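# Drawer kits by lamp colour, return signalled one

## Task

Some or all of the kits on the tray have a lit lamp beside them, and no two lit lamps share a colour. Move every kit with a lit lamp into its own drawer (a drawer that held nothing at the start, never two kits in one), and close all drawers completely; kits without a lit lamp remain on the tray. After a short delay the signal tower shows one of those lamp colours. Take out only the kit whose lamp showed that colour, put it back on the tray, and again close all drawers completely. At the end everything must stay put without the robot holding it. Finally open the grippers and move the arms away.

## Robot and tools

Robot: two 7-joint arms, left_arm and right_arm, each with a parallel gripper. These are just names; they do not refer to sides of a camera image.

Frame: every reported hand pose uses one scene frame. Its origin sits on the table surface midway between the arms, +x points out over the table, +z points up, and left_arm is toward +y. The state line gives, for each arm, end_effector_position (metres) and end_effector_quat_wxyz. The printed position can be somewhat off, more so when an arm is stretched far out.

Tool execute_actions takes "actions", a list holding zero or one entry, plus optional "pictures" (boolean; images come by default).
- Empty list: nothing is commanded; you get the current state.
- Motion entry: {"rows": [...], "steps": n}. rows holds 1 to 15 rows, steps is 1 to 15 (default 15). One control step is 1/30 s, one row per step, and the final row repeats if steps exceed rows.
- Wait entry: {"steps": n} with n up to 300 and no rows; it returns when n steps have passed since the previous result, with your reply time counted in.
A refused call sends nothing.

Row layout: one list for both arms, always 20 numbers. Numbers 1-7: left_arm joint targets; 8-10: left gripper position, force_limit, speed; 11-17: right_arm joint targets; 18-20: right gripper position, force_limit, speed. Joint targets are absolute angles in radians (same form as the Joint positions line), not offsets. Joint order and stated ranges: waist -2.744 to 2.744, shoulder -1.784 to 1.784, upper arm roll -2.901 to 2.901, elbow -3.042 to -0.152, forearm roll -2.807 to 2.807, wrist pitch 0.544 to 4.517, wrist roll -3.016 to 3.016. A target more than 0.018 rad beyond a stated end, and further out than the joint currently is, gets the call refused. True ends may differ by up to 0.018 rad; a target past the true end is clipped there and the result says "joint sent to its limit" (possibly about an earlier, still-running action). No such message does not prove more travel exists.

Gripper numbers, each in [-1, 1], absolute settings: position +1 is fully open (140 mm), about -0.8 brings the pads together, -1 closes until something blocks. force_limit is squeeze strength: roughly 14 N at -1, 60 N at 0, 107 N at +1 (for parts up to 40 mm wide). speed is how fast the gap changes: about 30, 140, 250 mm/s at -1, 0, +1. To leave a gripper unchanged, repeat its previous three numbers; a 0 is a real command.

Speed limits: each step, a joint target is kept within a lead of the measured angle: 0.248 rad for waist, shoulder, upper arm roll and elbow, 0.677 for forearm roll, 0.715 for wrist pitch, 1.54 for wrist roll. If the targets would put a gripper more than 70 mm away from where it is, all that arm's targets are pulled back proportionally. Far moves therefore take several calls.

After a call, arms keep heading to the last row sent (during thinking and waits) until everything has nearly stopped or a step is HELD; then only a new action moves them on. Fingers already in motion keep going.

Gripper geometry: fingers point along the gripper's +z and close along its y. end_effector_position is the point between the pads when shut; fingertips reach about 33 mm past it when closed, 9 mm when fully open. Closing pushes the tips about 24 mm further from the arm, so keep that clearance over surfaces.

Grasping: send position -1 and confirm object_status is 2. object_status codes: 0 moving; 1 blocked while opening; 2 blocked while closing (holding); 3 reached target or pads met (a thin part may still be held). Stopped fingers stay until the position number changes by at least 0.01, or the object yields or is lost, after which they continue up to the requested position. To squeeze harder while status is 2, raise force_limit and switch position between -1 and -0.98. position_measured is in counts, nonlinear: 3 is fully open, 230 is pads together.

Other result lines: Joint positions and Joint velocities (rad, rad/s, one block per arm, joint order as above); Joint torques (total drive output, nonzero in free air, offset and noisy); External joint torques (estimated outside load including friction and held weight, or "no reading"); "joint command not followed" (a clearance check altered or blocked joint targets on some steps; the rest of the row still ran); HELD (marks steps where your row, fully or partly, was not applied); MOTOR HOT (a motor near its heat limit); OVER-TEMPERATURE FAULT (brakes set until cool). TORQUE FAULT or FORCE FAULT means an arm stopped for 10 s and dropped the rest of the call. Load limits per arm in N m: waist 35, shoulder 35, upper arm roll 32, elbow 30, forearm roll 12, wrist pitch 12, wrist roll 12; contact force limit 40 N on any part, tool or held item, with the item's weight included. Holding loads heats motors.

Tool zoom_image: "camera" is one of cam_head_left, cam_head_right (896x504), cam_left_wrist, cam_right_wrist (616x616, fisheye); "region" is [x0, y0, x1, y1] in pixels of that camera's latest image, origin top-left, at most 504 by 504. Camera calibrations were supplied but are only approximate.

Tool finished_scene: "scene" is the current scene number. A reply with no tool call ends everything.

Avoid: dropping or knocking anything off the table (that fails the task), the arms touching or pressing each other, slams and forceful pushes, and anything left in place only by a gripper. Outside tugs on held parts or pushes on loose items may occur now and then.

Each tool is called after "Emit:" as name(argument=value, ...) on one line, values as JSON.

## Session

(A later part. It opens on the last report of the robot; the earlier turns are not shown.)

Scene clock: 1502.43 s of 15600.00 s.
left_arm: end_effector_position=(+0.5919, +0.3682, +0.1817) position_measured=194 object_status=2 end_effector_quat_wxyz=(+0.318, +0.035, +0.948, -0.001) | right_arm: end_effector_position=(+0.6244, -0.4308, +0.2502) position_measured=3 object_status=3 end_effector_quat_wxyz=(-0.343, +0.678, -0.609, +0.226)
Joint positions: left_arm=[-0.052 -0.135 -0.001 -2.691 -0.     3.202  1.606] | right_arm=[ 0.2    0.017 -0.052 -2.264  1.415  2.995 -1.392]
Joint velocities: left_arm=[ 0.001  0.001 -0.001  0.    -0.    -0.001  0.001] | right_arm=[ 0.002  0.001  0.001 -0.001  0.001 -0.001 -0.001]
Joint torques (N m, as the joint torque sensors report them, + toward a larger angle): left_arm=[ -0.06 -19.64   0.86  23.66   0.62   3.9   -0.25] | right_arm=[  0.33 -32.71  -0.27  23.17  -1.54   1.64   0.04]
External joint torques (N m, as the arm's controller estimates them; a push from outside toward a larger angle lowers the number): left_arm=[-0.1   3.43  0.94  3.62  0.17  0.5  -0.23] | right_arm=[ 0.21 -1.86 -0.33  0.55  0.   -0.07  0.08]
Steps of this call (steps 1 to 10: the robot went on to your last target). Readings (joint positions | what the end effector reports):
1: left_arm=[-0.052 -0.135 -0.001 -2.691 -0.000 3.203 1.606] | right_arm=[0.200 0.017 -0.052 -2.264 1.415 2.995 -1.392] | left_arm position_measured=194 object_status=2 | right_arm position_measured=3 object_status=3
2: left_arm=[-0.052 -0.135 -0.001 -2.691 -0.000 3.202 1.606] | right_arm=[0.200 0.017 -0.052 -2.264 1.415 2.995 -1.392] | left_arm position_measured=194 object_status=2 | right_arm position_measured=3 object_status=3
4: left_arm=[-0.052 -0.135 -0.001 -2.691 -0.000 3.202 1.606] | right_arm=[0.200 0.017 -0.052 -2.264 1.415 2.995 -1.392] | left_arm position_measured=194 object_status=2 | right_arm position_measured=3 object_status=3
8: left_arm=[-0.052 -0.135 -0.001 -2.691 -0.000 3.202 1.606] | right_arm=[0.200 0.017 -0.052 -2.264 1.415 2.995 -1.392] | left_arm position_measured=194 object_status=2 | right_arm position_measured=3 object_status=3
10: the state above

Emit:
execute_actions(actions=[{"rows":[[-0.051,-0.136,0,-2.691,0,3.204,1.6,-0.2,0,0,0.2,0.017,-0.05,-2.264,1.415,2.995,-1.392,1,0,0],[-0.051,-0.136,0,-2.691,0,3.204,1.6,-0.2,0,0,0.2,0.017,-0.05,-2.264,1.415,2.995,-1.392,1,0,0],[-0.051,-0.136,0,-2.691,0,3.204,1.6,-0.2,0,0,0.2,0.017,-0.05,-2.264,1.415,2.995,-1.392,1,0,0],[-0.051,-0.136,0,-2.691,0,3.204,1.6,-0.2,0,0,0.2,0.017,-0.05,-2.264,1.415,2.995,-1.392,1,0,0],[-0.051,-0.136,0,-2.691,0,3.204,1.6,-0.2,0,0,0.2,0.017,-0.05,-2.264,1.415,2.995,-1.392,1,0,0],[-0.051,-0.136,0,-2.691,0,3.204,1.6,-0.2,0,0,0.2,0.017,-0.05,-2.264,1.415,2.995,-1.392,1,0,0],[-0.051,-0.136,0,-2.691,0,3.204,1.6,-0.2,0,0,0.2,0.017,-0.05,-2.264,1.415,2.995,-1.392,1,0,0],[-0.051,-0.22,0,-2.784,0,3.207,1.6,-0.2,0,0,0.2,0.017,-0.05,-2.264,1.415,2.995,-1.392,1,0,0],[-0.051,-0.33,0,-2.89,0,3.207,1.6,-0.2,0,0,0.2,0.017,-0.05,-2.264,1.415,2.995,-1.392,1,0,0],[-0.051,-0.404,0,-2.955,0,3.2,1.6,-0.2,0,0,0.2,0.017,-0.05,-2.264,1.415,2.995,-1.392,1,0,0]],"steps":15}], pictures=false)

Emit:
execute_actions(actions=[{"rows":[[-0.051,-0.36,0,-2.969,0,3.4,1.6,-0.2,0,0,0.2,0.017,-0.05,-2.264,1.415,2.995,-1.392,1,0,0],[-0.051,-0.32,0,-2.969,0,3.5,1.6,-0.2,0,0,0.2,0.017,-0.05,-2.264,1.415,2.995,-1.392,1,0,0],[-0.051,-0.28,0,-2.969,0,3.6,1.6,-0.2,0,0,0.2,0.017,-0.05,-2.264,1.415,2.995,-1.392,1,0,0],[-0.051,-0.24,0,-2.969,0,3.68,1.6,-0.2,0,0,0.2,0.017,-0.05,-2.264,1.415,2.995,-1.392,1,0,0],[-0.051,-0.2,0,-2.969,0,3.76,1.6,-0.2,0,0,0.2,0.017,-0.05,-2.264,1.415,2.995,-1.392,1,0,0],[-0.051,-0.16,0,-2.969,0,3.84,1.6,-0.2,0,0,0.2,0.017,-0.05,-2.264,1.415,2.995,-1.392,1,0,0],[-0.051,-0.12,0,-2.969,0,3.92,1.6,-0.2,0,0,0.2,0.017,-0.05,-2.264,1.415,2.995,-1.392,1,0,0],[-0.051,-0.08,0,-2.969,0,4.0,1.6,-0.2,0,0,0.2,0.017,-0.05,-2.264,1.415,2.995,-1.392,1,0,0],[-0.051,-0.04,0,-2.969,0,4.08,1.6,-0.2,0,0,0.2,0.017,-0.05,-2.264,1.415,2.995,-1.392,1,0,0],[-0.051,0.0,0,-2.969,0,4.16,1.6,-0.2,0,0,0.2,0.017,-0.05,-2.264,1.415,2.995,-1.392,1,0,0],[-0.051,0.04,0,-2.969,0,4.24,1.6,-0.2,0,0,0.2,0.017,-0.05,-2.264,1.415,2.995,-1.392,1,0,0],[-0.051,0.08,0,-2.969,0,4.32,1.6,-0.2,0,0,0.2,0.017,-0.05,-2.264,1.415,2.995,-1.392,1,0,0],[-0.051,0.12,0,-2.969,0,4.40,1.6,-0.2,0,0,0.2,0.017,-0.05,-2.264,1.415,2.995,-1.392,1,0,0],[-0.051,0.165,0,-2.969,0,4.404,1.6,-0.2,0,0,0.2,0.017,-0.05,-2.264,1.415,2.995,-1.392,1,0,0],[-0.051,0.21,0,-2.969,0,4.404,1.6,-0.2,0,0,0.2,0.017,-0.05,-2.264,1.415,2.995,-1.392,1,0,0]],"steps":15}], pictures=false)

Emit:
execute_actions(actions=[{"steps":30}])

Emit:
zoom_image(camera="cam_left_wrist", region=[190, 200, 430, 400])

Scene clock: 1560.87 s of 15600.00 s.
left_arm: end_effector_position=(+0.5116, +0.3713, +0.1842) position_measured=154 object_status=3 end_effector_quat_wxyz=(+0.320, +0.035, +0.947, -0.000) | right_arm: end_effector_position=(+0.6244, -0.4308, +0.2502) position_measured=3 object_status=3 end_effector_quat_wxyz=(-0.343, +0.678, -0.609, +0.226)
Joint positions: left_arm=[-0.052 -0.39  -0.001 -2.94   0.     3.202  1.606] | right_arm=[ 0.2    0.017 -0.052 -2.264  1.415  2.995 -1.392]
Joint velocities: left_arm=[-0.    -0.181 -0.001 -0.188 -0.     0.     0.001] | right_arm=[ 0.     0.001 -0.    -0.002 -0.001 -0.001  0.   ]
Joint torques (N m, as the joint torque sensors report them, + toward a larger angle): left_arm=[ -0.34 -13.92   0.99  20.93   0.62   3.12  -0.26] | right_arm=[  0.2  -32.68  -0.57  23.34  -1.55   1.63   0.02]
External joint torques (N m, as the arm's controller estimates them; a push from outside toward a larger angle lowers the number): left_arm=[-0.21 -1.52  1.48 -0.5   0.08 -0.31 -0.24] | right_arm=[ 0.15 -1.83 -0.55  0.72 -0.01 -0.09  0.06]
Steps of this call (steps 1 to 15: the robot went on to your last target; steps 16 to 90: nothing new was sent; then 54.93 s passed at rest; steps 91 to 105: all 15 steps of this action). Readings (joint positions | what the end effector reports):
91: left_arm=[-0.052 -0.136 -0.001 -2.691 -0.000 3.201 1.606] | right_arm=[0.200 0.017 -0.052 -2.264 1.415 2.995 -1.392] | left_arm position_measured=194 object_status=0 | right_arm position_measured=3 object_status=3
92: left_arm=[-0.052 -0.136 -0.001 -2.691 -0.000 3.201 1.606] | right_arm=[0.200 0.017 -0.052 -2.264 1.415 2.995 -1.392] | left_arm position_measured=192 object_status=0 | right_arm position_measured=3 object_status=3
94: left_arm=[-0.052 -0.136 -0.001 -2.691 -0.000 3.201 1.606] | right_arm=[0.200 0.017 -0.052 -2.264 1.415 2.995 -1.392] | left_arm position_measured=172 object_status=0 | right_arm position_measured=3 object_status=3
98: left_arm=[-0.052 -0.154 -0.001 -2.712 0.000 3.202 1.606] | right_arm=[0.200 0.017 -0.052 -2.264 1.415 2.995 -1.392] | left_arm position_measured=154 object_status=0 | right_arm position_measured=3 object_status=3
105: the state above

Scene clock: 1561.37 s of 15600.00 s.
left_arm: end_effector_position=(+0.5554, +0.3695, +0.1854) position_measured=154 object_status=3 end_effector_quat_wxyz=(+0.513, +0.032, +0.858, -0.001) | right_arm: end_effector_position=(+0.6244, -0.4308, +0.2502) position_measured=3 object_status=3 end_effector_quat_wxyz=(-0.343, +0.678, -0.609, +0.226)
Joint positions: left_arm=[-0.052  0.116 -0.001 -2.966  0.     4.159  1.606] | right_arm=[ 0.2    0.017 -0.052 -2.264  1.415  2.995 -1.392]
Joint velocities: left_arm=[-0.     1.233 -0.    -0.011  0.001  1.447  0.001] | right_arm=[ 0.001  0.002  0.001  0.002 -0.001  0.    -0.   ]
Joint torques (N m, as the joint torque sensors report them, + toward a larger angle): left_arm=[  0.09 -26.8    1.42   8.21   0.22   4.63  -0.19] | right_arm=[  0.27 -32.93  -0.63  23.32  -1.56   1.65  -0.01]
External joint torques (N m, as the arm's controller estimates them; a push from outside toward a larger angle lowers the number): left_arm=[ 0.14  0.92  1.38 -0.87  0.16  1.24 -0.17] | right_arm=[ 0.09 -2.09 -0.75  0.66 -0.01 -0.05  0.03]
Steps of this call (steps 1 to 15: all 15 steps of this action). Readings (joint positions | what the end effector reports):
1: left_arm=[-0.052 -0.386 -0.001 -2.948 0.000 3.234 1.606] | right_arm=[0.200 0.017 -0.052 -2.264 1.415 2.995 -1.392] | left_arm position_measured=154 object_status=3 | right_arm position_measured=3 object_status=3
2: left_arm=[-0.052 -0.370 -0.001 -2.953 0.000 3.281 1.606] | right_arm=[0.200 0.017 -0.052 -2.264 1.415 2.995 -1.392] | left_arm position_measured=154 object_status=3 | right_arm position_measured=3 object_status=3
4: left_arm=[-0.052 -0.314 -0.001 -2.960 0.000 3.397 1.606] | right_arm=[0.200 0.017 -0.052 -2.264 1.415 2.995 -1.392] | left_arm position_measured=154 object_status=3 | right_arm position_measured=3 object_status=3
8: left_arm=[-0.052 -0.164 -0.001 -2.965 0.000 3.667 1.606] | right_arm=[0.200 0.017 -0.052 -2.264 1.415 2.995 -1.392] | left_arm position_measured=154 object_status=3 | right_arm position_measured=3 object_status=3
15: the state above

Scene clock: 1562.37 s of 15600.00 s.
left_arm: end_effector_position=(+0.5532, +0.3696, +0.2118) position_measured=154 object_status=3 end_effector_quat_wxyz=(+0.573, +0.030, +0.819, -0.001) | right_arm: end_effector_position=(+0.6244, -0.4308, +0.2502) position_measured=3 object_status=3 end_effector_quat_wxyz=(-0.343, +0.678, -0.609, +0.226)
Joint positions: left_arm=[-0.052  0.208 -0.001 -2.97   0.     4.399  1.606] | right_arm=[ 0.2    0.017 -0.052 -2.264  1.415  2.995 -1.392]
Joint velocities: left_arm=[ 0.    -0.001 -0.     0.001 -0.     0.004 -0.   ] | right_arm=[-0.001  0.002 -0.001  0.    -0.    -0.     0.001]
Joint torques (N m, as the joint torque sensors report them, + toward a larger angle): left_arm=[  0.02 -21.35   1.2    8.88   0.17   3.77  -0.23] | right_arm=[  0.4  -32.83  -0.27  23.02  -1.53   1.62   0.02]
External joint torques (N m, as the arm's controller estimates them; a push from outside toward a larger angle lowers the number): left_arm=[ 0.03  1.69  1.02  0.58  0.2   0.64 -0.21] | right_arm=[ 0.49 -2.   -0.12  0.39  0.   -0.12  0.06]
Steps of this call (steps 1 to 30: the robot went on to your last target). Readings (joint positions | what the end effector reports):
1: left_arm=[-0.052 0.151 -0.001 -2.968 0.000 4.201 1.606] | right_arm=[0.200 0.017 -0.052 -2.264 1.415 2.995 -1.392] | left_arm position_measured=154 object_status=3 | right_arm position_measured=3 object_status=3
2: left_arm=[-0.052 0.175 -0.001 -2.970 0.000 4.236 1.606] | right_arm=[0.200 0.017 -0.052 -2.264 1.415 2.995 -1.392] | left_arm position_measured=154 object_status=3 | right_arm position_measured=3 object_status=3
4: left_arm=[-0.052 0.198 -0.001 -2.971 0.000 4.288 1.606] | right_arm=[0.200 0.017 -0.052 -2.264 1.415 2.995 -1.392] | left_arm position_measured=154 object_status=3 | right_arm position_measured=3 object_status=3
8: left_arm=[-0.052 0.207 -0.001 -2.971 0.000 4.350 1.606] | right_arm=[0.200 0.017 -0.052 -2.264 1.415 2.995 -1.392] | left_arm position_measured=154 object_status=3 | right_arm position_measured=3 object_status=3
30: the state above
camera_calibration (this result's frames):
cam_left_wrist: T_world_to_cam=[[0.156673, 0.974225, 0.162296, -0.47289], [-0.092856, -0.149068, 0.984458, -0.08899], [0.983276, -0.169308, 0.0671077, -0.304958], [0, 0, 0, 1]] pos_world=[0.365684, 0.395804, 0.18482]
cam_right_wrist: T_world_to_cam=[[-0.683746, -0.0235411, -0.72934, 0.596446], [-0.419384, 0.830602, 0.366357, 0.519315], [0.597167, 0.556369, -0.577793, 0.187584], [0, 0, 0, 1]] pos_world=[0.513591, -0.521669, 0.353142]

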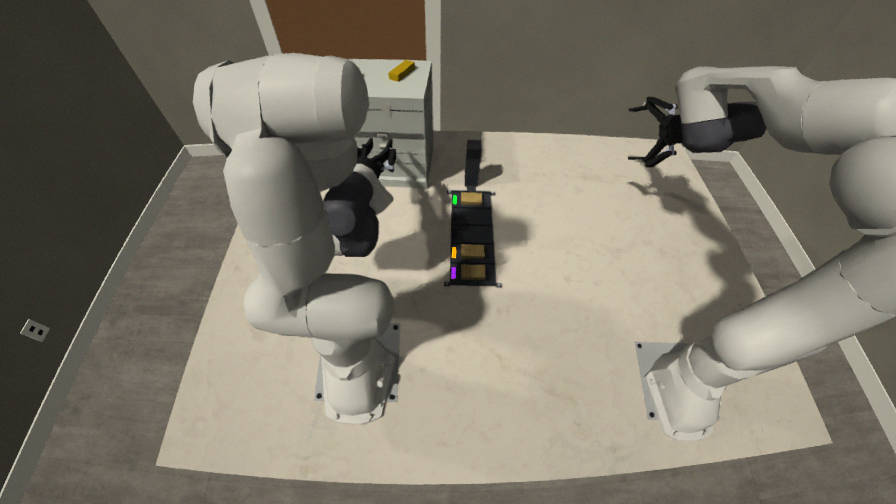

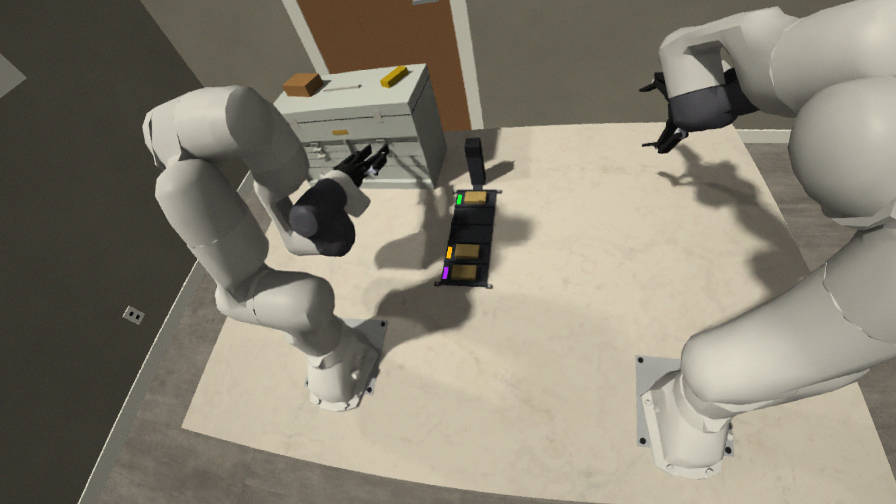

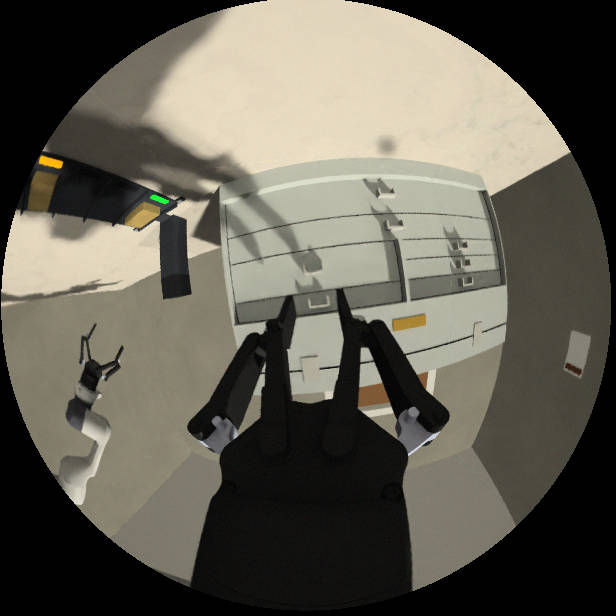

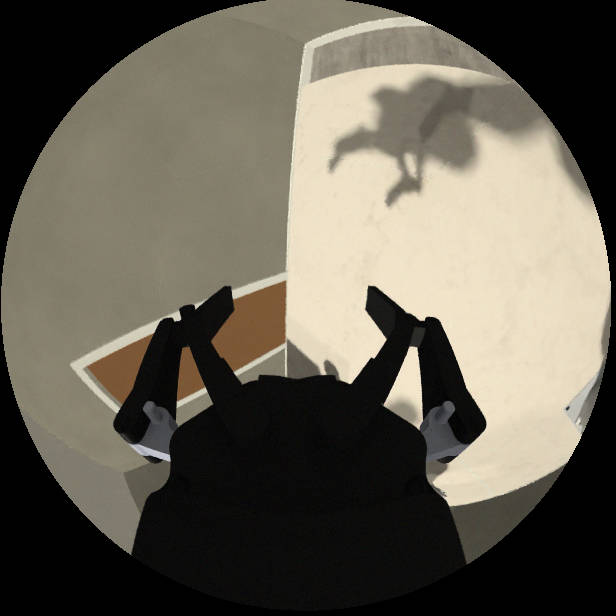

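Region (190, 200, 430, 400) of cam_left_wrist's 616x616 image, scaled by 2.100, with more detail than that image has.

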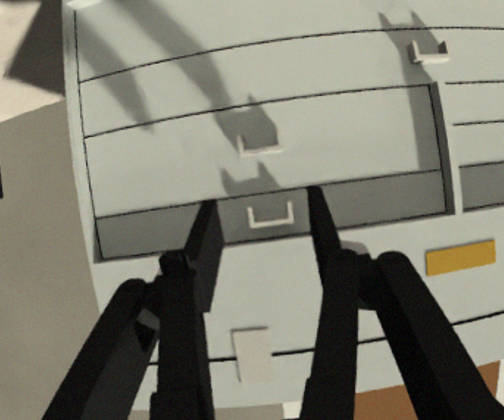

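Emit:
execute_actions(actions=[{"rows":[[-0.051,0.232,0,-2.965,0,4.425,1.6,-0.2,0,0,0.2,0.017,-0.05,-2.264,1.415,2.995,-1.392,1,0,0],[-0.051,0.232,0,-2.965,0,4.425,1.6,-0.2,0,0,0.2,0.017,-0.05,-2.264,1.415,2.995,-1.392,1,0,0],[-0.051,0.232,0,-2.965,0,4.425,1.6,-0.2,0,0,0.2,0.017,-0.05,-2.264,1.415,2.995,-1.392,1,0,0],[-0.051,0.232,0,-2.965,0,4.42,1.6,-0.2,0,0,0.2,0.017,-0.05,-2.264,1.415,2.995,-1.392,1,0,0],[-0.051,0.236,0,-2.955,0,4.41,1.6,-0.2,0,0,0.2,0.017,-0.05,-2.264,1.415,2.995,-1.392,1,0,0],[-0.051,0.24,0,-2.945,0,4.40,1.6,-0.2,0,0,0.2,0.017,-0.05,-2.264,1.415,2.995,-1.392,1,0,0],[-0.051,0.244,0,-2.935,0,4.39,1.6,-0.2,0,0,0.2,0.017,-0.05,-2.264,1.415,2.995,-1.392,1,0,0],[-0.051,0.248,0,-2.925,0,4.382,1.6,-0.2,0,0,0.2,0.017,-0.05,-2.264,1.415,2.995,-1.392,1,0,0],[-0.051,0.252,0,-2.915,0,4.375,1.6,-0.2,0,0,0.2,0.017,-0.05,-2.264,1.415,2.995,-1.392,1,0,0],[-0.051,0.256,0,-2.905,0,4.368,1.6,-0.2,0,0,0.2,0.017,-0.05,-2.264,1.415,2.995,-1.392,1,0,0],[-0.051,0.26,0,-2.895,0,4.365,1.6,-0.2,0,0,0.2,0.017,-0.05,-2.264,1.415,2.995,-1.392,1,0,0],[-0.051,0.263,0,-2.887,0,4.367,1.6,-0.2,0,0,0.2,0.017,-0.05,-2.264,1.415,2.995,-1.392,1,0,0]],"steps":15}], pictures=false)

Emit:
execute_actions(actions=[{"steps":15}])

Emit:
zoom_image(camera="cam_left_wrist", region=[190, 200, 430, 400])

Scene clock: 1595.67 s of 15600.00 s.
left_arm: end_effector_position=(+0.5783, +0.3686, +0.2083) position_measured=154 object_status=3 end_effector_quat_wxyz=(+0.576, +0.030, +0.817, -0.001) | right_arm: end_effector_position=(+0.6244, -0.4308, +0.2502) position_measured=3 object_status=3 end_effector_quat_wxyz=(-0.343, +0.678, -0.609, +0.226)
Joint positions: left_arm=[-0.052  0.259 -0.001 -2.893  0.     4.379  1.606] | right_arm=[ 0.2    0.017 -0.052 -2.264  1.415  2.995 -1.392]
Joint velocities: left_arm=[-0.001  0.025  0.001  0.068 -0.001 -0.05   0.003] | right_arm=[ 0.     0.     0.    -0.    -0.     0.001 -0.   ]
Joint torques (N m, as the joint torque sensors report them, + toward a larger angle): left_arm=[  0.19 -23.66   0.72   8.45   0.14   2.44  -0.29] | right_arm=[ -0.09 -32.59   0.13  23.12  -1.55   1.63   0.07]
External joint torques (N m, as the arm's controller estimates them; a push from outside toward a larger angle lowers the number): left_arm=[ 0.17  1.41  0.47  0.42  0.17 -0.69 -0.26] | right_arm=[-0.05 -1.77  0.23  0.48 -0.02 -0.1   0.11]
Steps of this call (steps 1 to 15: the robot went on to your last target; steps 16 to 90: nothing new was sent; then 29.80 s passed at rest; steps 91 to 105: all 15 steps of this action). Readings (joint positions | what the end effector reports):
91: left_arm=[-0.052 0.212 -0.001 -2.969 0.000 4.404 1.606] | right_arm=[0.200 0.017 -0.052 -2.264 1.415 2.995 -1.392] | left_arm position_measured=154 object_status=3 | right_arm position_measured=3 object_status=3
92: left_arm=[-0.052 0.218 -0.001 -2.968 0.000 4.407 1.606] | right_arm=[0.200 0.017 -0.052 -2.264 1.415 2.995 -1.392] | left_arm position_measured=154 object_status=3 | right_arm position_measured=3 object_status=3
94: left_arm=[-0.052 0.226 -0.001 -2.967 0.000 4.410 1.606] | right_arm=[0.200 0.017 -0.052 -2.264 1.415 2.995 -1.392] | left_arm position_measured=154 object_status=3 | right_arm position_measured=3 object_status=3
98: left_arm=[-0.052 0.239 -0.001 -2.945 0.000 4.403 1.606] | right_arm=[0.200 0.017 -0.052 -2.264 1.415 2.995 -1.392] | left_arm position_measured=154 object_status=3 | right_arm position_measured=3 object_status=3
105: the state above

Scene clock: 1596.17 s of 15600.00 s.
left_arm: end_effector_position=(+0.5796, +0.3686, +0.2063) position_measured=154 object_status=3 end_effector_quat_wxyz=(+0.574, +0.030, +0.818, -0.001) | right_arm: end_effector_position=(+0.6244, -0.4308, +0.2502) position_measured=3 object_status=3 end_effector_quat_wxyz=(-0.343, +0.678, -0.609, +0.226)
Joint positions: left_arm=[-0.052  0.261 -0.001 -2.889  0.     4.372  1.606] | right_arm=[ 0.2    0.017 -0.052 -2.264  1.415  2.995 -1.392]
Joint velocities: left_arm=[-0.     0.    -0.001 -0.001  0.001 -0.003 -0.   ] | right_arm=[ 0.    -0.    -0.002 -0.001  0.001 -0.001 -0.002]
Joint torques (N m, as the joint torque sensors report them, + toward a larger angle): left_arm=[  0.49 -23.83   1.57   9.3    0.22   2.5   -0.25] | right_arm=[ -0.23 -32.41  -0.13  23.1   -1.57   1.64   0.02]
External joint torques (N m, as the arm's controller estimates them; a push from outside toward a larger angle lowers the number): left_arm=[ 0.55  1.37  1.4   0.5   0.21 -0.61 -0.23] | right_arm=[-0.25 -1.57 -0.08  0.5  -0.04 -0.08  0.06]
Steps of this call (steps 1 to 15: the robot went on to your last target). Readings (joint positions | what the end effector reports):
1: left_arm=[-0.052 0.259 -0.001 -2.891 0.000 4.378 1.606] | right_arm=[0.200 0.017 -0.052 -2.264 1.415 2.995 -1.392] | left_arm position_measured=154 object_status=3 | right_arm position_measured=3 object_status=3
2: left_arm=[-0.052 0.260 -0.001 -2.890 0.000 4.377 1.606] | right_arm=[0.200 0.017 -0.052 -2.264 1.415 2.995 -1.392] | left_arm position_measured=154 object_status=3 | right_arm position_measured=3 object_status=3
4: left_arm=[-0.052 0.260 -0.001 -2.889 0.000 4.375 1.606] | right_arm=[0.200 0.017 -0.052 -2.264 1.415 2.995 -1.392] | left_arm position_measured=154 object_status=3 | right_arm position_measured=3 object_status=3
8: left_arm=[-0.052 0.261 -0.001 -2.889 0.000 4.373 1.606] | right_arm=[0.200 0.017 -0.052 -2.264 1.415 2.995 -1.392] | left_arm position_measured=154 object_status=3 | right_arm position_measured=3 object_status=3
15: the state above
All arms were judged still, so your last target was given up. Only a new action makes them travel on or press farther. Fingers that are still opening or closing keep moving.
camera_calibration (this result's frames):
cam_left_wrist: T_world_to_cam=[[0.156449, 0.974241, 0.162412, -0.475034], [-0.0941508, -0.148978, 0.984348, -0.0804601], [0.983188, -0.169291, 0.0684183, -0.330979], [0, 0, 0, 1]] pos_world=[0.392158, 0.394779, 0.178997]
cam_right_wrist: T_world_to_cam=[[-0.683746, -0.023541, -0.72934, 0.596446], [-0.419384, 0.830602, 0.366357, 0.519315], [0.597167, 0.556369, -0.577794, 0.187584], [0, 0, 0, 1]] pos_world=[0.513591, -0.521669, 0.353142]

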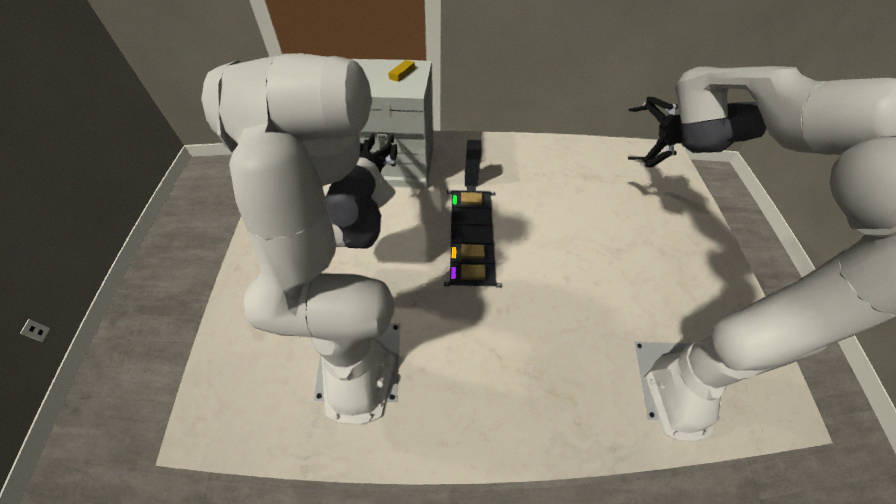

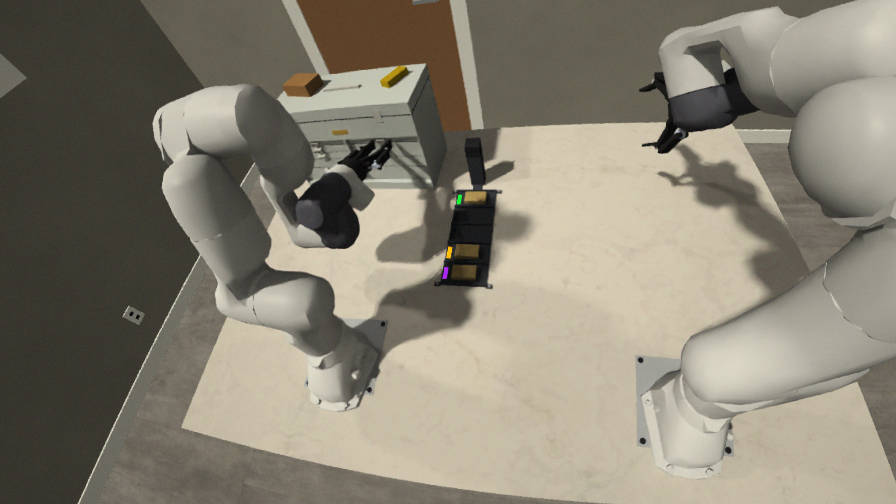

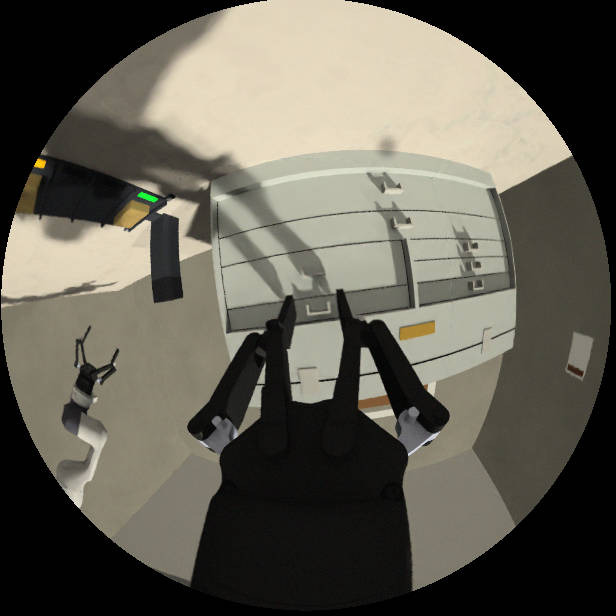

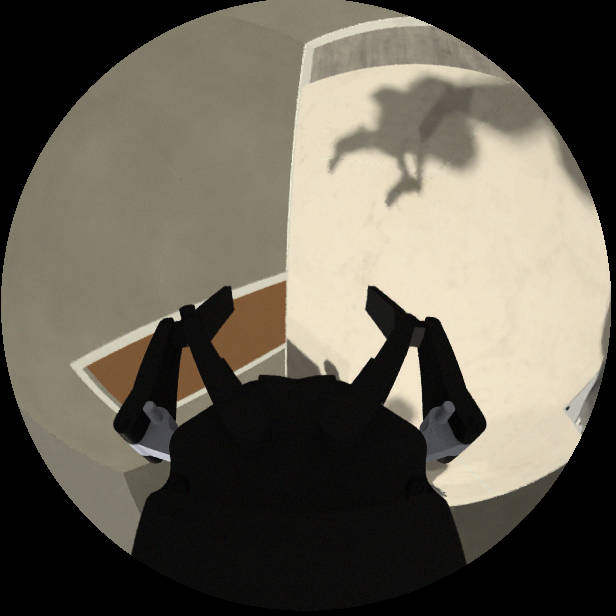

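Region (190, 200, 430, 400) of cam_left_wrist's 616x616 image, scaled by 2.100, with more detail than that image has.

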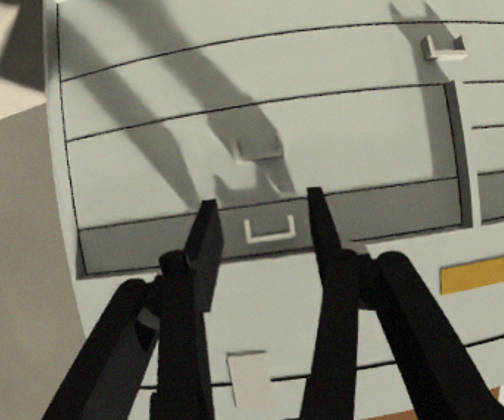

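Advance 3 mm then close.

Emit:
execute_actions(actions=[{"rows":[[-0.051,0.266,0,-2.878,0,4.361,1.6,-0.2,0,0,0.2,0.017,-0.05,-2.264,1.415,2.995,-1.392,1,0,0]],"steps":10}], pictures=false)

Emit:
execute_actions(actions=[{"rows":[[-0.051,0.266,0,-2.878,0,4.361,1.6,-1,0,-0.5,0.2,0.017,-0.05,-2.264,1.415,2.995,-1.392,1,0,0]],"steps":15}], pictures=false)

Emit:
execute_actions(actions=[{"steps":6}], pictures=false)

Scene clock: 1606.93 s of 15600.00 s.
left_arm: end_effector_position=(+0.5827, +0.3684, +0.2064) position_measured=154 object_status=3 end_effector_quat_wxyz=(+0.574, +0.030, +0.818, -0.001) | right_arm: end_effector_position=(+0.6244, -0.4308, +0.2502) position_measured=3 object_status=3 end_effector_quat_wxyz=(-0.343, +0.678, -0.609, +0.226)
Joint positions: left_arm=[-0.052  0.264 -0.001 -2.88   0.     4.366  1.606] | right_arm=[ 0.2    0.017 -0.052 -2.264  1.415  2.995 -1.392]
Joint velocities: left_arm=[ 0.     0.003  0.     0.001 -0.    -0.004 -0.   ] | right_arm=[-0.001 -0.001 -0.    -0.001 -0.001  0.    -0.001]
Joint torques (N m, as the joint torque sensors report them, + toward a larger angle): left_arm=[ -0.68 -23.93   1.17   9.31   0.24   2.58  -0.23] | right_arm=[  0.23 -32.47   0.02  22.89  -1.54   1.6    0.05]
External joint torques (N m, as the arm's controller estimates them; a push from outside toward a larger angle lowers the number): left_arm=[-0.67  1.46  0.93  0.4   0.24 -0.54 -0.21] | right_arm=[ 0.29 -1.57  0.14  0.23  0.   -0.14  0.09]
Steps of this call (steps 1 to 90: nothing new was sent; then 7.43 s passed at rest; steps 91 to 100: all 10 steps of this action). Readings (joint positions | what the end effector reports):
91: left_arm=[-0.052 0.262 -0.001 -2.887 0.000 4.370 1.606] | right_arm=[0.200 0.017 -0.052 -2.264 1.415 2.995 -1.392] | left_arm position_measured=154 object_status=3 | right_arm position_measured=3 object_status=3
92: left_arm=[-0.052 0.263 -0.001 -2.884 0.000 4.369 1.606] | right_arm=[0.200 0.017 -0.052 -2.264 1.415 2.995 -1.392] | left_arm position_measured=154 object_status=3 | right_arm position_measured=3 object_status=3
94: left_arm=[-0.052 0.263 -0.001 -2.881 0.000 4.368 1.606] | right_arm=[0.200 0.017 -0.052 -2.264 1.415 2.995 -1.392] | left_arm position_measured=154 object_status=3 | right_arm position_measured=3 object_status=3
98: left_arm=[-0.052 0.264 -0.001 -2.880 0.000 4.366 1.606] | right_arm=[0.200 0.017 -0.052 -2.264 1.415 2.995 -1.392] | left_arm position_measured=154 object_status=3 | right_arm position_measured=3 object_status=3
100: the state above

Scene clock: 1607.43 s of 15600.00 s.
left_arm: end_effector_position=(+0.5829, +0.3705, +0.2063) position_measured=194 object_status=2 end_effector_quat_wxyz=(+0.574, +0.029, +0.819, +0.000) | right_arm: end_effector_position=(+0.6244, -0.4308, +0.2502) position_measured=3 object_status=3 end_effector_quat_wxyz=(-0.343, +0.678, -0.609, +0.226)
Joint positions: left_arm=[-0.05   0.264  0.    -2.879 -0.001  4.366  1.606] | right_arm=[ 0.2    0.017 -0.052 -2.264  1.415  2.995 -1.392]
Joint velocities: left_arm=[ 0.     0.    -0.002  0.    -0.    -0.    -0.   ] | right_arm=[-0.001  0.001 -0.001  0.    -0.    -0.    -0.   ]
Joint torques (N m, as the joint torque sensors report them, + toward a larger angle): left_arm=[ -0.49 -24.07   0.15   9.51   0.47   2.51  -0.32] | right_arm=[  0.   -32.75  -0.43  22.81  -1.53   1.65   0.04]
External joint torques (N m, as the arm's controller estimates them; a push from outside toward a larger angle lowers the number): left_arm=[-0.48  1.34 -0.09  0.54  0.47 -0.61 -0.29] | right_arm=[ 0.09 -1.92 -0.28  0.18  0.   -0.08  0.08]
Steps of this call (steps 1 to 15: all 15 steps of this action). Readings (joint positions | what the end effector reports):
1: left_arm=[-0.052 0.264 -0.001 -2.880 0.000 4.366 1.606] | right_arm=[0.200 0.017 -0.052 -2.264 1.415 2.995 -1.392] | left_arm position_measured=154 object_status=0 | right_arm position_measured=3 object_status=3
2: left_arm=[-0.052 0.264 -0.001 -2.880 0.000 4.366 1.606] | right_arm=[0.200 0.017 -0.052 -2.264 1.415 2.995 -1.392] | left_arm position_measured=158 object_status=0 | right_arm position_measured=3 object_status=3
4: left_arm=[-0.052 0.264 -0.001 -2.880 0.000 4.366 1.606] | right_arm=[0.200 0.017 -0.052 -2.264 1.415 2.995 -1.392] | left_arm position_measured=167 object_status=0 | right_arm position_measured=3 object_status=3
8: left_arm=[-0.050 0.264 0.000 -2.880 -0.001 4.365 1.606] | right_arm=[0.200 0.017 -0.052 -2.264 1.415 2.995 -1.392] | left_arm position_measured=186 object_status=0 | right_arm position_measured=3 object_status=3
15: the state above

Scene clock: 1607.63 s of 15600.00 s.
left_arm: end_effector_position=(+0.5829, +0.3705, +0.2063) position_measured=194 object_status=2 end_effector_quat_wxyz=(+0.574, +0.029, +0.819, +0.000) | right_arm: end_effector_position=(+0.6244, -0.4308, +0.2502) position_measured=3 object_status=3 end_effector_quat_wxyz=(-0.343, +0.678, -0.609, +0.226)
Joint positions: left_arm=[-0.05   0.264  0.    -2.879 -0.001  4.366  1.606] | right_arm=[ 0.2    0.017 -0.052 -2.264  1.415  2.995 -1.392]
Joint velocities: left_arm=[-0.     0.002 -0.    -0.     0.001 -0.     0.002] | right_arm=[ 0.001 -0.001  0.     0.001  0.002 -0.001  0.001]
Joint torques (N m, as the joint torque sensors report them, + toward a larger angle): left_arm=[ -0.81 -25.08   0.23   9.04   0.57   2.54  -0.16] | right_arm=[  0.07 -32.99  -0.01  23.07  -1.55   1.58   0.01]
External joint torques (N m, as the arm's controller estimates them; a push from outside toward a larger angle lowers the number): left_arm=[-0.76  0.26  0.02  0.12  0.56 -0.57 -0.13] | right_arm=[ 0.15 -2.02  0.13  0.35 -0.02 -0.16  0.05]
Steps of this call (steps 1 to 6: the robot went on to your last target). Readings (joint positions | what the end effector reports):
1: left_arm=[-0.050 0.264 0.000 -2.879 -0.001 4.366 1.606] | right_arm=[0.200 0.017 -0.052 -2.264 1.415 2.995 -1.392] | left_arm position_measured=194 object_status=2 | right_arm position_measured=3 object_status=3
2: left_arm=[-0.050 0.264 0.000 -2.879 -0.001 4.366 1.606] | right_arm=[0.200 0.017 -0.052 -2.264 1.415 2.995 -1.392] | left_arm position_measured=194 object_status=2 | right_arm position_measured=3 object_status=3
4: left_arm=[-0.050 0.264 0.000 -2.879 -0.001 4.366 1.606] | right_arm=[0.200 0.017 -0.052 -2.264 1.415 2.995 -1.392] | left_arm position_measured=194 object_status=2 | right_arm position_measured=3 object_status=3
6: the state above

Emit:
execute_actions(actions=[{"rows":[[-0.05,0.264,0,-2.879,0,4.385,1.6,-1,0,-0.5,0.2,0.017,-0.05,-2.264,1.415,2.995,-1.392,1,0,0],[-0.05,0.260,0,-2.890,0,4.393,1.6,-1,0,-0.5,0.2,0.017,-0.05,-2.264,1.415,2.995,-1.392,1,0,0],[-0.05,0.2565,0,-2.9015,0,4.40,1.6,-1,0,-0.5,0.2,0.017,-0.05,-2.264,1.415,2.995,-1.392,1,0,0],[-0.05,0.253,0,-2.913,0,4.408,1.6,-1,0,-0.5,0.2,0.017,-0.05,-2.264,1.415,2.995,-1.392,1,0,0],[-0.05,0.249,0,-2.924,0,4.416,1.6,-1,0,-0.5,0.2,0.017,-0.05,-2.264,1.415,2.995,-1.392,1,0,0],[-0.05,0.2457,0,-2.9356,0,4.424,1.6,-1,0,-0.5,0.2,0.017,-0.05,-2.264,1.415,2.995,-1.392,1,0,0],[-0.049,0.2425,0,-2.947,0,4.432,1.6,-1,0,-0.5,0.2,0.017,-0.05,-2.264,1.415,2.995,-1.392,1,0,0],[-0.049,0.239,0,-2.958,0,4.44,1.6,-1,0,-0.5,0.2,0.017,-0.05,-2.264,1.415,2.995,-1.392,1,0,0],[-0.049,0.236,0,-2.969,0,4.448,1.6,-1,0,-0.5,0.2,0.017,-0.05,-2.264,1.415,2.995,-1.392,1,0,0],[-0.048,0.233,0,-2.98,0,4.452,1.6,-1,0,-0.5,0.2,0.017,-0.05,-2.264,1.415,2.995,-1.392,1,0,0],[-0.048,0.23,0,-2.9914,0,4.448,1.6,-1,0,-0.5,0.2,0.017,-0.05,-2.264,1.415,2.995,-1.392,1,0,0]],"steps":15}], pictures=false)

Emit:
execute_actions(actions=[{"steps":10}])

Emit:
zoom_image(camera="cam_head_right", region=[260, 60, 460, 220])

Scene clock: 1631.60 s of 15600.00 s.
left_arm: end_effector_position=(+0.5458, +0.3728, +0.2067) position_measured=194 object_status=2 end_effector_quat_wxyz=(+0.574, +0.028, +0.818, +0.001) | right_arm: end_effector_position=(+0.6244, -0.4308, +0.2502) position_measured=3 object_status=3 end_effector_quat_wxyz=(-0.343, +0.678, -0.609, +0.226)
Joint positions: left_arm=[-0.049  0.231  0.    -2.984 -0.001  4.438  1.605] | right_arm=[ 0.2    0.017 -0.052 -2.264  1.415  2.995 -1.392]
Joint velocities: left_arm=[ 0.001 -0.008 -0.    -0.055  0.     0.053  0.002] | right_arm=[ 0.001 -0.001 -0.001 -0.     0.001  0.001  0.   ]
Joint torques (N m, as the joint torque sensors report them, + toward a larger angle): left_arm=[ -0.54 -22.83   0.58   4.08   0.44   3.43  -0.18] | right_arm=[  0.26 -32.88  -0.17  23.03  -1.51   1.68   0.02]
External joint torques (N m, as the arm's controller estimates them; a push from outside toward a larger angle lowers the number): left_arm=[-0.53  0.13  0.38 -3.96  0.49  0.29 -0.16] | right_arm=[ 0.25 -1.85 -0.11  0.32  0.02 -0.05  0.06]
Steps of this call (steps 1 to 15: the robot went on to your last target; steps 16 to 90: nothing new was sent; then 20.47 s passed at rest; steps 91 to 105: all 15 steps of this action). Readings (joint positions | what the end effector reports):
91: left_arm=[-0.050 0.264 0.000 -2.880 -0.001 4.367 1.606] | right_arm=[0.200 0.017 -0.052 -2.264 1.415 2.995 -1.392] | left_arm position_measured=194 object_status=2 | right_arm position_measured=3 object_status=3
92: left_arm=[-0.050 0.264 0.000 -2.882 -0.001 4.369 1.606] | right_arm=[0.200 0.017 -0.052 -2.264 1.415 2.995 -1.392] | left_arm position_measured=194 object_status=2 | right_arm position_measured=3 object_status=3
94: left_arm=[-0.050 0.261 0.000 -2.894 -0.001 4.378 1.606] | right_arm=[0.200 0.017 -0.052 -2.264 1.415 2.995 -1.392] | left_arm position_measured=194 object_status=2 | right_arm position_measured=3 object_status=3
98: left_arm=[-0.050 0.248 0.000 -2.932 -0.001 4.404 1.605] | right_arm=[0.200 0.017 -0.052 -2.264 1.415 2.995 -1.392] | left_arm position_measured=194 object_status=2 | right_arm position_measured=3 object_status=3
105: the state above

Scene clock: 1631.93 s of 15600.00 s.
left_arm: end_effector_position=(+0.5441, +0.3730, +0.2067) position_measured=194 object_status=2 end_effector_quat_wxyz=(+0.574, +0.028, +0.818, +0.001) | right_arm: end_effector_position=(+0.6244, -0.4308, +0.2502) position_measured=3 object_status=3 end_effector_quat_wxyz=(-0.343, +0.678, -0.609, +0.226)
Joint positions: left_arm=[-0.048  0.231  0.    -2.988 -0.001  4.443  1.605] | right_arm=[ 0.2    0.017 -0.052 -2.264  1.415  2.995 -1.392]
Joint velocities: left_arm=[-0.     0.    -0.001 -0.001  0.001  0.002  0.   ] | right_arm=[ 0.    -0.001 -0.     0.    -0.     0.    -0.001]
Joint torques (N m, as the joint torque sensors report them, + toward a larger angle): left_arm=[ -0.05 -23.62   0.18   5.2    0.6    3.93  -0.26] | right_arm=[  0.25 -32.69  -0.37  23.06  -1.57   1.65  -0.01]
External joint torques (N m, as the arm's controller estimates them; a push from outside toward a larger angle lowers the number): left_arm=[ 0.04 -0.82  0.05 -2.18  0.64  0.8  -0.23] | right_arm=[ 0.34 -1.69 -0.22  0.3  -0.03 -0.09  0.04]
Steps of this call (steps 1 to 10: the robot went on to your last target). Readings (joint positions | what the end effector reports):
1: left_arm=[-0.049 0.231 0.000 -2.985 -0.001 4.439 1.605] | right_arm=[0.200 0.017 -0.052 -2.264 1.415 2.995 -1.392] | left_arm position_measured=194 object_status=2 | right_arm position_measured=3 object_status=3
2: left_arm=[-0.048 0.231 0.000 -2.986 -0.001 4.441 1.605] | right_arm=[0.200 0.017 -0.052 -2.264 1.415 2.995 -1.392] | left_arm position_measured=194 object_status=2 | right_arm position_measured=3 object_status=3
4: left_arm=[-0.048 0.231 0.000 -2.987 -0.001 4.442 1.605] | right_arm=[0.200 0.017 -0.052 -2.264 1.415 2.995 -1.392] | left_arm position_measured=194 object_status=2 | right_arm position_measured=3 object_status=3
8: left_arm=[-0.048 0.231 0.000 -2.988 -0.001 4.443 1.605] | right_arm=[0.200 0.017 -0.052 -2.264 1.415 2.995 -1.392] | left_arm position_measured=194 object_status=2 | right_arm position_measured=3 object_status=3
10: the state above
camera_calibration (this result's frames):
cam_left_wrist: T_world_to_cam=[[0.150063, 0.975226, 0.162526, -0.470763], [-0.0944674, -0.149492, 0.98424, -0.0832099], [0.984153, -0.163051, 0.069694, -0.298498], [0, 0, 0, 1]] pos_world=[0.356552, 0.397991, 0.179213]
cam_right_wrist: T_world_to_cam=[[-0.683746, -0.0235411, -0.72934, 0.596446], [-0.419384, 0.830602, 0.366357, 0.519315], [0.597167, 0.556369, -0.577793, 0.187584], [0, 0, 0, 1]] pos_world=[0.513591, -0.521669, 0.353142]

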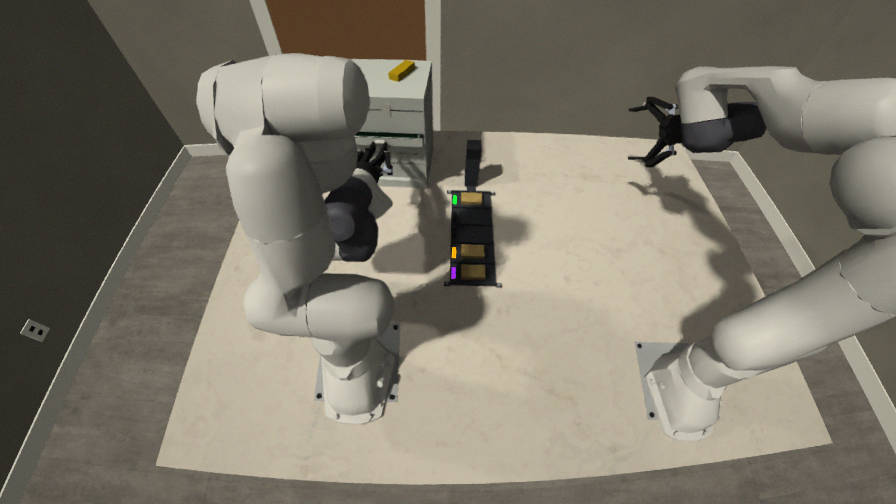

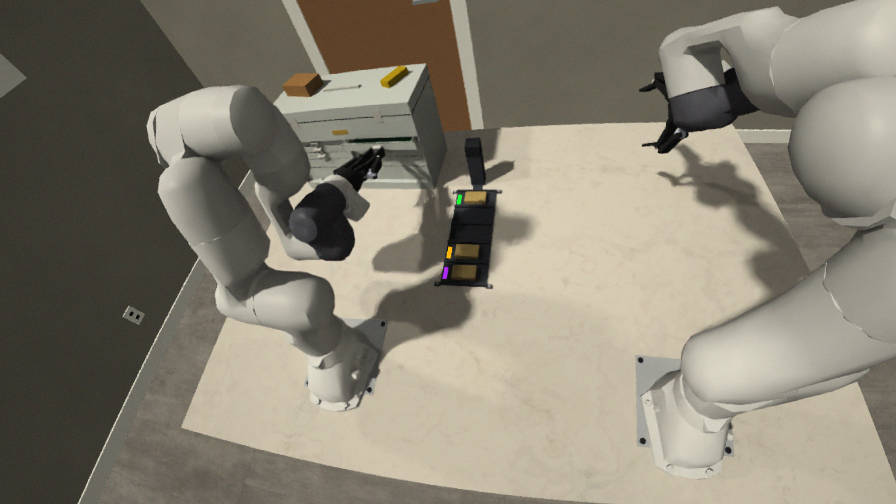

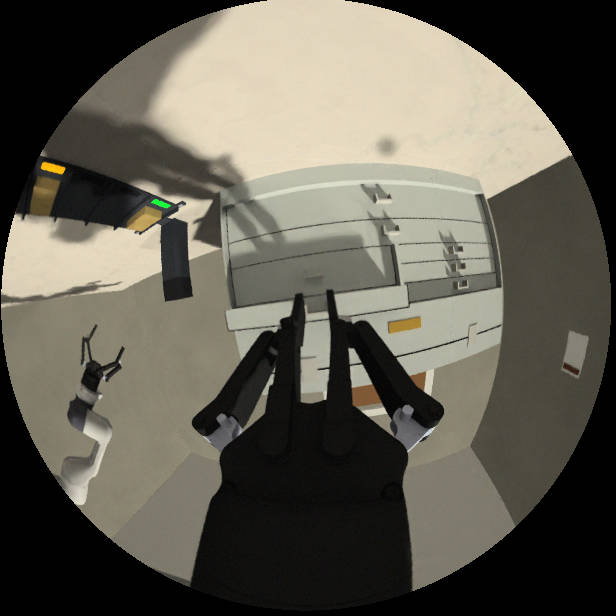

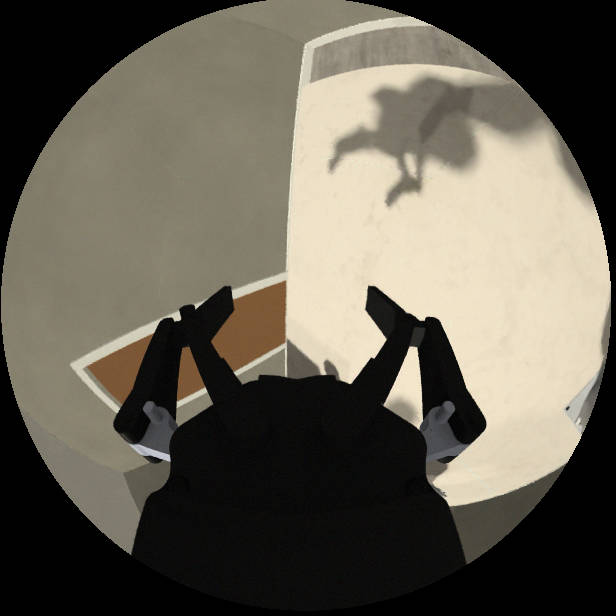

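Region (260, 60, 460, 220) of cam_head_right's 896x504 image, scaled by 2.520, with more detail than that image has; it fills the top 403 rows of this view, and the rest is white.

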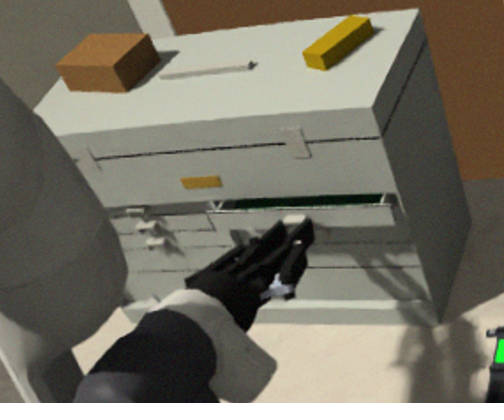

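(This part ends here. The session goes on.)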